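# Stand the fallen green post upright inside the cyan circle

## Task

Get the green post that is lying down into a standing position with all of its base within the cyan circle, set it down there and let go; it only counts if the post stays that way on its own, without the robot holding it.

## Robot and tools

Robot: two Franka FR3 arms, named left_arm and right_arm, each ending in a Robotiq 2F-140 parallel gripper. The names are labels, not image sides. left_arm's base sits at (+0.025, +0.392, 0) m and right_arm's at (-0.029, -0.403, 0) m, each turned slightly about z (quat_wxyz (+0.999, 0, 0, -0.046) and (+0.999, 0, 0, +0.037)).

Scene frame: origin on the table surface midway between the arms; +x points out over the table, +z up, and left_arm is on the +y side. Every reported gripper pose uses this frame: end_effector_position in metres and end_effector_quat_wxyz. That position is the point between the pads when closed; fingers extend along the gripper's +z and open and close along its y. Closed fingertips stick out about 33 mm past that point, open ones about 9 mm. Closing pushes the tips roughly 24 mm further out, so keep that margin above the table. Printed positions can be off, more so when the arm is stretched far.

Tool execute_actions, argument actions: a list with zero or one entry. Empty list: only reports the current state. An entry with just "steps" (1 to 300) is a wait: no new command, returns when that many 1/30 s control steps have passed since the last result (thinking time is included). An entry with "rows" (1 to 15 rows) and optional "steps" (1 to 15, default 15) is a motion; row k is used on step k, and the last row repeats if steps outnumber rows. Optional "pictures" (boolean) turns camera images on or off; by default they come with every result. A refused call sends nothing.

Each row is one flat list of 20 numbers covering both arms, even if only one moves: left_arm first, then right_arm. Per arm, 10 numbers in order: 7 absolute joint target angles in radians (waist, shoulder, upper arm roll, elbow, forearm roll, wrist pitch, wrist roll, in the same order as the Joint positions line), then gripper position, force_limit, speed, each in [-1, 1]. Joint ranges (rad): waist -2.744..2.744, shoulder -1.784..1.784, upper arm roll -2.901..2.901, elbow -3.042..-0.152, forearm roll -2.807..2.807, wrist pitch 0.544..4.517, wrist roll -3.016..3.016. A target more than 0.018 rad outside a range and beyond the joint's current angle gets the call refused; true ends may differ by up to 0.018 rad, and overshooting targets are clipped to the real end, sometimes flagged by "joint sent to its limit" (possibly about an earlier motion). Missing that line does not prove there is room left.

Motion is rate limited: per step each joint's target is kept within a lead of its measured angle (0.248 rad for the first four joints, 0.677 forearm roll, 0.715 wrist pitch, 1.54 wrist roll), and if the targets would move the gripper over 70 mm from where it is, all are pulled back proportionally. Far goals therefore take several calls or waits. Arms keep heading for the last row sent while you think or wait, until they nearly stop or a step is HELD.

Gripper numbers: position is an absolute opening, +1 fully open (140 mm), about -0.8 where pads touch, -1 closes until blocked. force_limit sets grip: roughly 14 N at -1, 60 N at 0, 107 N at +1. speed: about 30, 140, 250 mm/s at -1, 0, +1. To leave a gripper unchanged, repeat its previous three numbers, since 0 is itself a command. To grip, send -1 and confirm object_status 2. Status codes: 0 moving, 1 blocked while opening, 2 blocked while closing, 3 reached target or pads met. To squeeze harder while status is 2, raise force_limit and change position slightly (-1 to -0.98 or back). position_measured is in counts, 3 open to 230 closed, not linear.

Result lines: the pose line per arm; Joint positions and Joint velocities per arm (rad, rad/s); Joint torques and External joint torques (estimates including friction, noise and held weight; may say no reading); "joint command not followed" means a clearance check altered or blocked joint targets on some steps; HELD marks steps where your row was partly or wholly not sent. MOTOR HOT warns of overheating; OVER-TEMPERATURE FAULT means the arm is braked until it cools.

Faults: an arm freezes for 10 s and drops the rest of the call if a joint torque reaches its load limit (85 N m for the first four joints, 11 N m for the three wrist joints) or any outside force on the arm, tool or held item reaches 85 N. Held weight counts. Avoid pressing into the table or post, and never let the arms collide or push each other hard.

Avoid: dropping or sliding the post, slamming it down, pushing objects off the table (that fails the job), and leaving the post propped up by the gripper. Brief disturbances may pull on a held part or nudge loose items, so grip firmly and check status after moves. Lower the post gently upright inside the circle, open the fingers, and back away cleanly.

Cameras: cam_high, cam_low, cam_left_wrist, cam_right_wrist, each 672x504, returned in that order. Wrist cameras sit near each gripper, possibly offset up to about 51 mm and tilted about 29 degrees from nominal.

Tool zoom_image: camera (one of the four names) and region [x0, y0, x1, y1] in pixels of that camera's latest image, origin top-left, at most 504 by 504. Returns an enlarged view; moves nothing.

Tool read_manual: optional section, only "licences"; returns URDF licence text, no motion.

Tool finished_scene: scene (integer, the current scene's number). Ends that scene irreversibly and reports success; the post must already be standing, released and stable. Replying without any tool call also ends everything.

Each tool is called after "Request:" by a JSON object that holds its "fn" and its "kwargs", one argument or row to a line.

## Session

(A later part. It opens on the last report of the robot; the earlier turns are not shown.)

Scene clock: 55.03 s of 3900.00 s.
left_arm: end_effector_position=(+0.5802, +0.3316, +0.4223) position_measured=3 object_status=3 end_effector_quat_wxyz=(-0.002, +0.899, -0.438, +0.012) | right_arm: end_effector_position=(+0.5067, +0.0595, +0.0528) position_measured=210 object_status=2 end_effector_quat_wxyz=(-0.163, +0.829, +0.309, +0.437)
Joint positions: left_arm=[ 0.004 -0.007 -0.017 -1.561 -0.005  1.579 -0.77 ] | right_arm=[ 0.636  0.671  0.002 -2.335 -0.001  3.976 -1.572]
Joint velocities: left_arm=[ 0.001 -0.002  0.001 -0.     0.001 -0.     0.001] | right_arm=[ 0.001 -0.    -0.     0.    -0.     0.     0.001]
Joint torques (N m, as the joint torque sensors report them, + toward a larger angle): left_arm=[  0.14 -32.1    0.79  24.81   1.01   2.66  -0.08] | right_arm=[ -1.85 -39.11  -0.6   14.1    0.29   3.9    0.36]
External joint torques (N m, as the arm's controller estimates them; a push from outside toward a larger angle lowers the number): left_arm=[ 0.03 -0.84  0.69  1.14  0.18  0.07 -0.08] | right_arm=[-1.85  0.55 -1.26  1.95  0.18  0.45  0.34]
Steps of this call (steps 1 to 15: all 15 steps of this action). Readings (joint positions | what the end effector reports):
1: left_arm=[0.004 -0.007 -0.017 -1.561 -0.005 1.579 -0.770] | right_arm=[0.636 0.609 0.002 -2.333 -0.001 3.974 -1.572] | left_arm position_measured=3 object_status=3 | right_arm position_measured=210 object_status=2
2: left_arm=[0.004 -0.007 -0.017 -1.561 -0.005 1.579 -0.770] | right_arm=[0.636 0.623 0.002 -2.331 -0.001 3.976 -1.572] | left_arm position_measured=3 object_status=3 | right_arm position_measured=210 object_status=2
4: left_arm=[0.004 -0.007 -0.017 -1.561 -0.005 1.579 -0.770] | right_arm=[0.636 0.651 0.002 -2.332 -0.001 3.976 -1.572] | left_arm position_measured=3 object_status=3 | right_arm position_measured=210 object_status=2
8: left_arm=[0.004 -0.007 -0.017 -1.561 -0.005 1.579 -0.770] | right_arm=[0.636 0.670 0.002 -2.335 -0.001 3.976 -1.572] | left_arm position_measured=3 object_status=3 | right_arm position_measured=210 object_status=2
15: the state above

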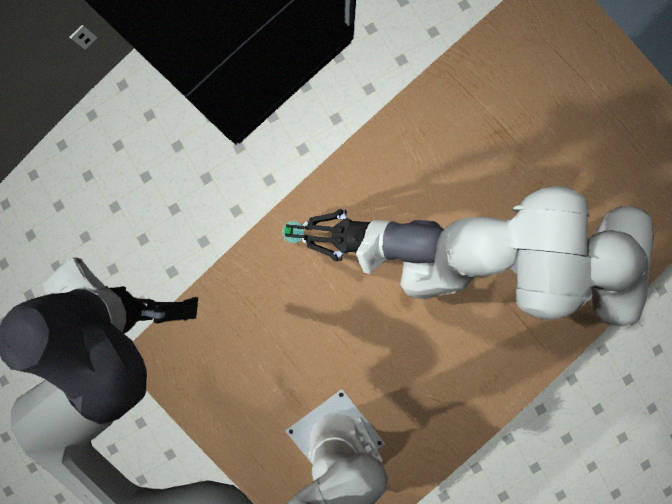

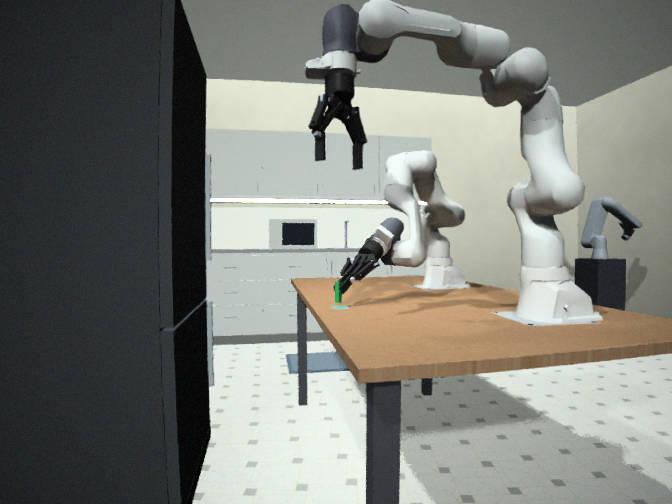

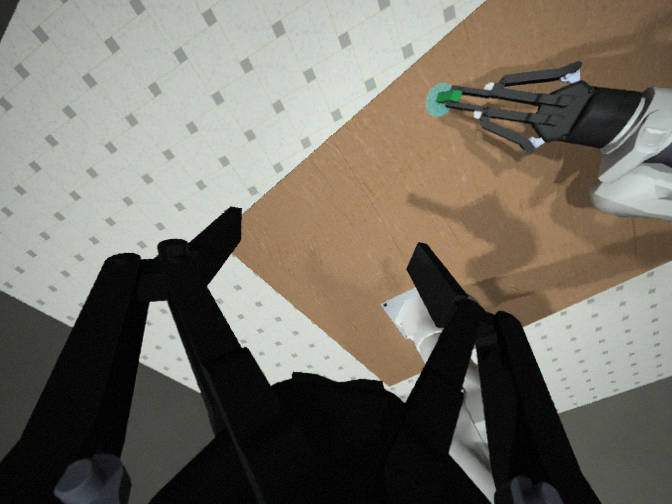

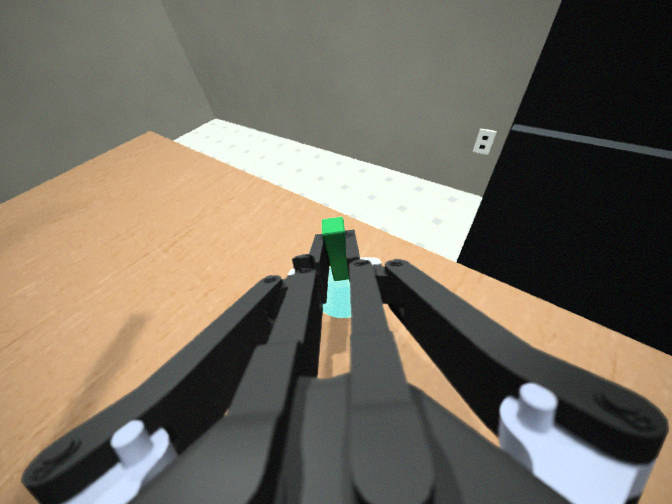

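Request:
{"fn": "execute_actions", "kwargs": {
  "actions": [
    {"rows":[[0.004,-0.007,-0.017,-1.561,-0.005,1.579,-0.77,1,0,0,0.637,0.687,0,-2.334,0,3.979,-1.565,-1,0,-0.1]],"steps":6}
  ],
  "pictures": false
}}

Request:
{"fn": "execute_actions", "kwargs": {
  "actions": [
    {"rows":[[0.004,-0.007,-0.017,-1.561,-0.005,1.579,-0.77,1,0,0,0.637,0.697,0,-2.334,0,3.979,-1.565,-1,0,-0.1]],"steps":12}
  ]
}}

Request:
{"fn": "zoom_image", "kwargs": {
  "camera": "cam_low",
  "region": [310,250,410,325]
}}

Scene clock: 66.23 s of 3900.00 s.
left_arm: end_effector_position=(+0.5802, +0.3316, +0.4223) position_measured=3 object_status=3 end_effector_quat_wxyz=(-0.002, +0.899, -0.438, +0.012) | right_arm: end_effector_position=(+0.5041, +0.0572, +0.0438) position_measured=210 object_status=2 end_effector_quat_wxyz=(-0.161, +0.832, +0.310, +0.432)
Joint positions: left_arm=[ 0.004 -0.007 -0.017 -1.561 -0.005  1.579 -0.77 ] | right_arm=[ 0.636  0.684  0.002 -2.334 -0.001  3.977 -1.572]
Joint velocities: left_arm=[ 0.    -0.001  0.001 -0.    -0.    -0.    -0.001] | right_arm=[-0.001  0.029 -0.     0.001  0.    -0.001  0.002]
Joint torques (N m, as the joint torque sensors report them, + toward a larger angle): left_arm=[ -0.17 -31.39  -0.48  24.45   1.01   2.6   -0.07] | right_arm=[ -0.49 -39.89  -1.03  13.65   0.25   3.82   0.4 ]
External joint torques (N m, as the arm's controller estimates them; a push from outside toward a larger angle lowers the number): left_arm=[-0.19 -0.13 -0.5   0.76  0.19  0.01 -0.07] | right_arm=[-0.41  0.96 -1.65  1.18  0.13  0.23  0.37]
Steps of this call (steps 1 to 15: the robot went on to your last target; steps 16 to 90: nothing new was sent; then 8.00 s passed at rest; steps 91 to 96: all 6 steps of this action). Readings (joint positions | what the end effector reports):
91: left_arm=[0.004 -0.007 -0.017 -1.561 -0.005 1.579 -0.770] | right_arm=[0.636 0.672 0.002 -2.335 -0.001 3.977 -1.572] | left_arm position_measured=3 object_status=3 | right_arm position_measured=210 object_status=2
92: left_arm=[0.004 -0.007 -0.017 -1.561 -0.005 1.579 -0.770] | right_arm=[0.636 0.675 0.002 -2.334 -0.001 3.977 -1.572] | left_arm position_measured=3 object_status=3 | right_arm position_measured=210 object_status=2
94: left_arm=[0.004 -0.007 -0.017 -1.561 -0.005 1.579 -0.770] | right_arm=[0.636 0.681 0.002 -2.334 -0.001 3.977 -1.572] | left_arm position_measured=3 object_status=3 | right_arm position_measured=210 object_status=2
96: the state above

Scene clock: 66.63 s of 3900.00 s.
left_arm: end_effector_position=(+0.5802, +0.3316, +0.4223) position_measured=3 object_status=3 end_effector_quat_wxyz=(-0.002, +0.899, -0.438, +0.012) | right_arm: end_effector_position=(+0.5019, +0.0553, +0.0368) position_measured=210 object_status=2 end_effector_quat_wxyz=(-0.160, +0.834, +0.310, +0.428)
Joint positions: left_arm=[ 0.004 -0.007 -0.017 -1.561 -0.005  1.579 -0.77 ] | right_arm=[ 0.636  0.694  0.002 -2.334 -0.001  3.978 -1.572]
Joint velocities: left_arm=[ 0.001 -0.    -0.001  0.001  0.     0.    -0.002] | right_arm=[-0.    -0.002 -0.001  0.001  0.    -0.    -0.001]
Joint torques (N m, as the joint torque sensors report them, + toward a larger angle): left_arm=[ -0.26 -31.9   -1.04  23.96   0.98   2.66  -0.05] | right_arm=[ -0.42 -37.84  -0.73  13.43   0.26   3.75   0.44]
External joint torques (N m, as the arm's controller estimates them; a push from outside toward a larger angle lowers the number): left_arm=[-0.27 -0.71 -1.05  0.31  0.16  0.07 -0.05] | right_arm=[-0.35  1.99 -1.35  1.68  0.16  0.28  0.41]
Steps of this call (steps 1 to 12: all 12 steps of this action). Readings (joint positions | what the end effector reports):
1: left_arm=[0.004 -0.007 -0.017 -1.561 -0.005 1.579 -0.770] | right_arm=[0.636 0.686 0.002 -2.334 -0.001 3.978 -1.572] | left_arm position_measured=3 object_status=3 | right_arm position_measured=210 object_status=2
2: left_arm=[0.004 -0.007 -0.017 -1.561 -0.005 1.579 -0.770] | right_arm=[0.636 0.688 0.002 -2.334 -0.001 3.978 -1.572] | left_arm position_measured=3 object_status=3 | right_arm position_measured=210 object_status=2
4: left_arm=[0.004 -0.007 -0.017 -1.561 -0.005 1.579 -0.770] | right_arm=[0.636 0.692 0.002 -2.334 -0.001 3.978 -1.572] | left_arm position_measured=3 object_status=3 | right_arm position_measured=210 object_status=2
8: left_arm=[0.004 -0.007 -0.017 -1.561 -0.005 1.579 -0.770] | right_arm=[0.636 0.694 0.002 -2.334 -0.001 3.978 -1.572] | left_arm position_measured=3 object_status=3 | right_arm position_measured=210 object_status=2
12: the state above

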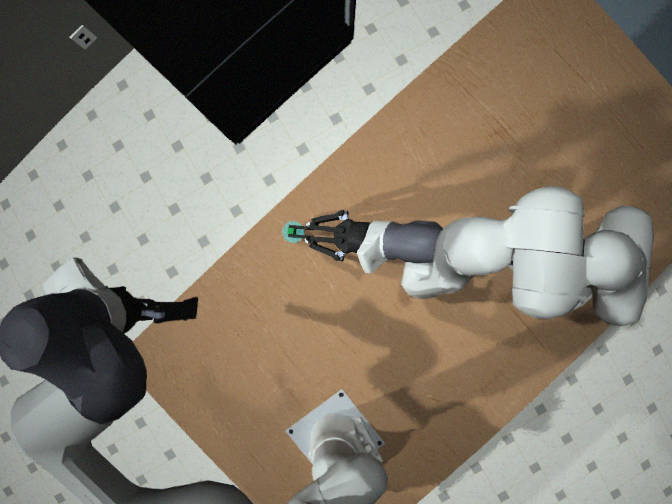

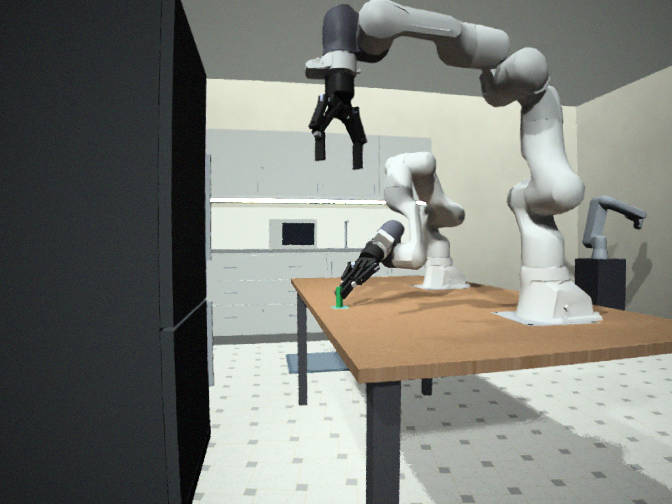

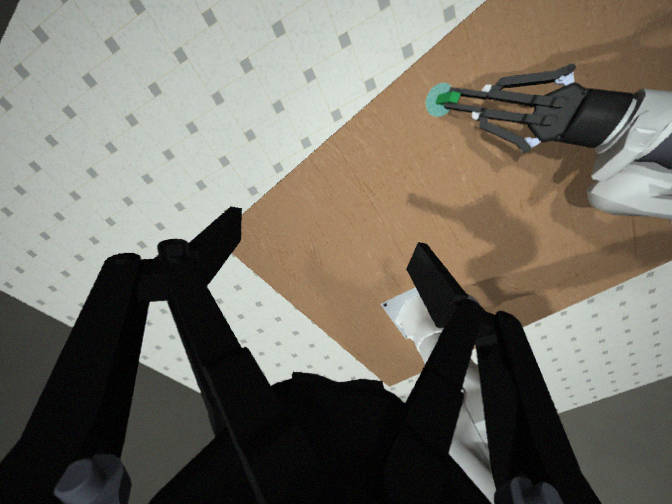

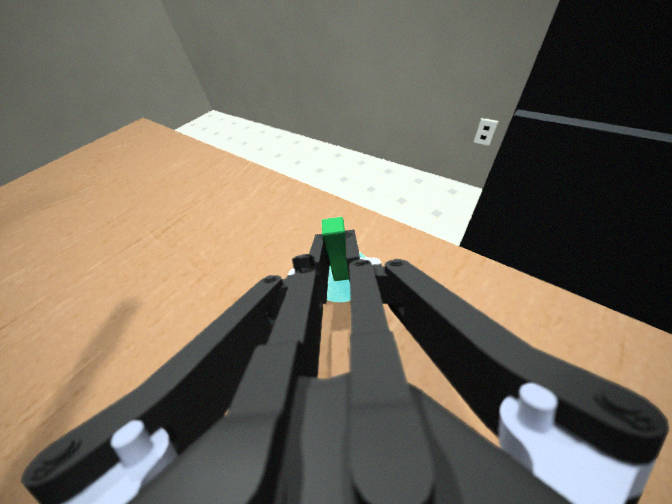

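Region (310, 250, 410, 325) of cam_low's 672x504 image, scaled by 5.040, with more detail than that image has; it fills the top 378 rows of this view, and the rest is white.

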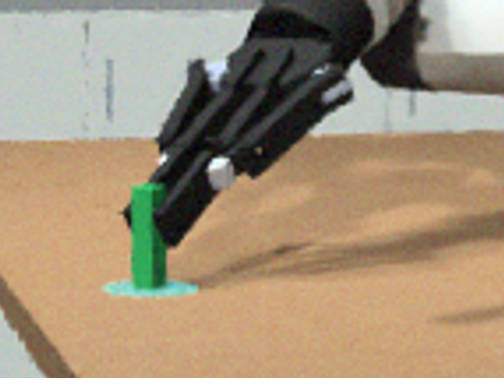

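Request:
{"fn": "execute_actions", "kwargs": {
  "actions": [
    {"rows":[[0.004,-0.007,-0.017,-1.561,-0.005,1.579,-0.77,1,0,0,0.637,0.698,0,-2.334,0,3.979,-1.565,-1,0,-0.1],[0.004,-0.007,-0.017,-1.561,-0.005,1.579,-0.77,1,0,0,0.637,0.698,0,-2.334,0,3.979,-1.565,0.2,0,-0.5]]}
  ],
  "pictures": false
}}

Request:
{"fn": "execute_actions", "kwargs": {
  "actions": [
    {"rows":[[0.004,-0.007,-0.017,-1.561,-0.005,1.579,-0.77,1,0,0,0.637,0.53,0,-2.38,0,3.979,-1.565,0.2,0,-0.5]]}
  ]
}}

Scene clock: 75.60 s of 3900.00 s.
left_arm: end_effector_position=(+0.5802, +0.3316, +0.4223) position_measured=3 object_status=3 end_effector_quat_wxyz=(-0.002, +0.899, -0.438, +0.012) | right_arm: end_effector_position=(+0.5018, +0.0551, +0.0363) position_measured=151 object_status=0 end_effector_quat_wxyz=(-0.159, +0.834, +0.310, +0.428)
Joint positions: left_arm=[ 0.004 -0.007 -0.017 -1.561 -0.005  1.579 -0.77 ] | right_arm=[ 0.636  0.695  0.002 -2.334 -0.001  3.978 -1.572]
Joint velocities: left_arm=[-0.001  0.     0.001 -0.     0.001  0.    -0.002] | right_arm=[ 0.001  0.001  0.     0.     0.001 -0.001  0.   ]
Joint torques (N m, as the joint torque sensors report them, + toward a larger angle): left_arm=[  0.46 -30.93  -0.67  25.08   1.03   2.54  -0.06] | right_arm=[ -0.55 -37.77  -0.59  13.12   0.26   3.73   0.38]
External joint torques (N m, as the arm's controller estimates them; a push from outside toward a larger angle lowers the number): left_arm=[ 0.49  0.16 -0.64  1.5   0.21 -0.04 -0.06] | right_arm=[-0.56  1.94 -1.27  1.44  0.17  0.28  0.36]
Steps of this call (steps 1 to 15: the robot went on to your last target; steps 16 to 90: nothing new was sent; then 5.47 s passed at rest; steps 91 to 105: all 15 steps of this action). Readings (joint positions | what the end effector reports):
91: left_arm=[0.004 -0.007 -0.017 -1.561 -0.005 1.579 -0.770] | right_arm=[0.636 0.694 0.002 -2.334 -0.001 3.978 -1.572] | left_arm position_measured=3 object_status=3 | right_arm position_measured=210 object_status=2
92: left_arm=[0.004 -0.007 -0.017 -1.561 -0.005 1.579 -0.770] | right_arm=[0.636 0.694 0.002 -2.334 -0.001 3.978 -1.572] | left_arm position_measured=3 object_status=3 | right_arm position_measured=210 object_status=0
94: left_arm=[0.004 -0.007 -0.017 -1.561 -0.005 1.579 -0.770] | right_arm=[0.636 0.695 0.002 -2.334 -0.001 3.978 -1.572] | left_arm position_measured=3 object_status=3 | right_arm position_measured=202 object_status=0
98: left_arm=[0.004 -0.007 -0.017 -1.561 -0.005 1.579 -0.770] | right_arm=[0.636 0.695 0.002 -2.334 -0.001 3.978 -1.572] | left_arm position_measured=3 object_status=3 | right_arm position_measured=183 object_status=0
105: the state above

Scene clock: 76.10 s of 3900.00 s.
left_arm: end_effector_position=(+0.5802, +0.3316, +0.4223) position_measured=3 object_status=3 end_effector_quat_wxyz=(-0.002, +0.899, -0.438, +0.012) | right_arm: end_effector_position=(+0.5184, +0.0693, +0.1363) position_measured=104 object_status=0 end_effector_quat_wxyz=(-0.178, +0.805, +0.300, +0.480)
Joint positions: left_arm=[ 0.004 -0.007 -0.017 -1.561 -0.005  1.579 -0.77 ] | right_arm=[ 0.636  0.528  0.002 -2.377 -0.001  3.98  -1.572]
Joint velocities: left_arm=[ 0.    -0.    -0.001 -0.001  0.    -0.     0.001] | right_arm=[ 0.    -0.     0.001 -0.007  0.001  0.001  0.   ]
Joint torques (N m, as the joint torque sensors report them, + toward a larger angle): left_arm=[ -0.13 -31.71  -1.46  24.27   0.88   2.48  -0.21] | right_arm=[ -0.61 -36.12  -0.78  13.89   0.37   3.3    0.42]
External joint torques (N m, as the arm's controller estimates them; a push from outside toward a larger angle lowers the number): left_arm=[-0.14 -0.55 -1.46  0.64  0.06 -0.1  -0.21] | right_arm=[-0.73  2.09 -1.42 -0.26  0.18 -0.05  0.4 ]
Steps of this call (steps 1 to 15: all 15 steps of this action). Readings (joint positions | what the end effector reports):
1: left_arm=[0.004 -0.007 -0.017 -1.561 -0.005 1.579 -0.770] | right_arm=[0.636 0.683 0.002 -2.345 -0.001 3.975 -1.572] | left_arm position_measured=3 object_status=3 | right_arm position_measured=146 object_status=0
2: left_arm=[0.004 -0.007 -0.017 -1.561 -0.005 1.579 -0.770] | right_arm=[0.636 0.657 0.002 -2.358 -0.001 3.974 -1.572] | left_arm position_measured=3 object_status=3 | right_arm position_measured=142 object_status=0
4: left_arm=[0.004 -0.007 -0.017 -1.561 -0.005 1.579 -0.770] | right_arm=[0.636 0.598 0.002 -2.369 -0.001 3.974 -1.572] | left_arm position_measured=3 object_status=3 | right_arm position_measured=133 object_status=0
8: left_arm=[0.004 -0.007 -0.017 -1.561 -0.005 1.579 -0.770] | right_arm=[0.636 0.531 0.002 -2.371 -0.001 3.980 -1.572] | left_arm position_measured=3 object_status=3 | right_arm position_measured=114 object_status=0
15: the state above

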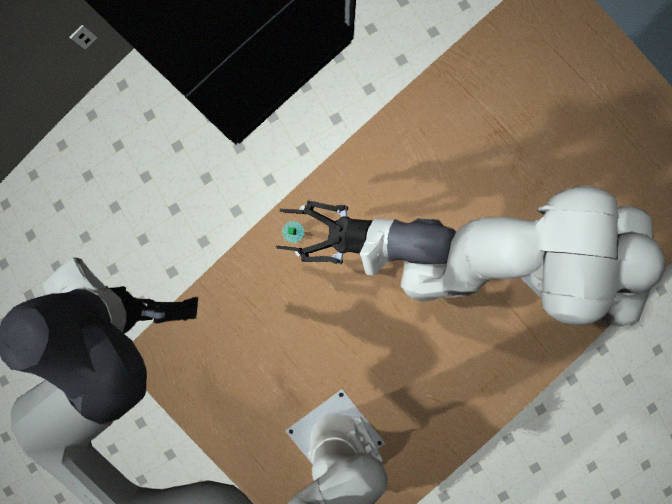

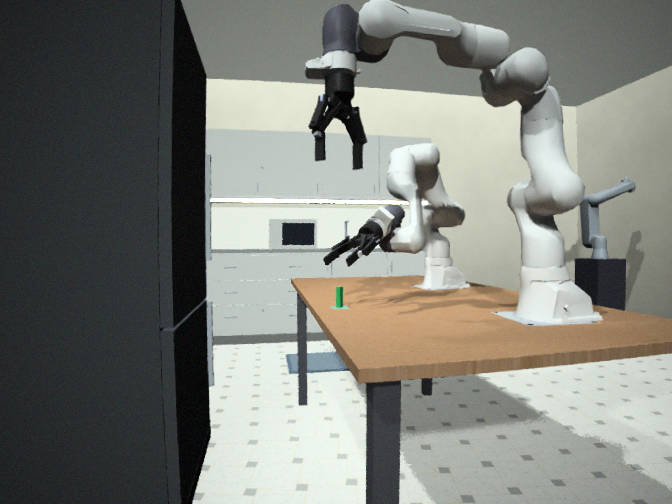

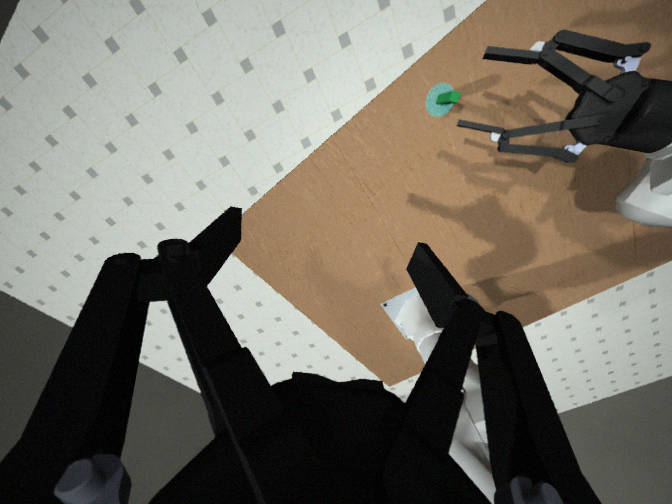

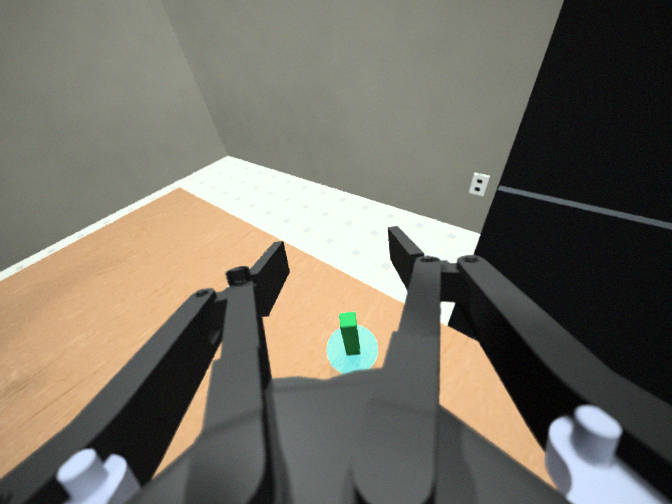

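Request:
{"fn": "finished_scene", "kwargs": {
  "scene": 2
}}

The scene is finished: the task was done.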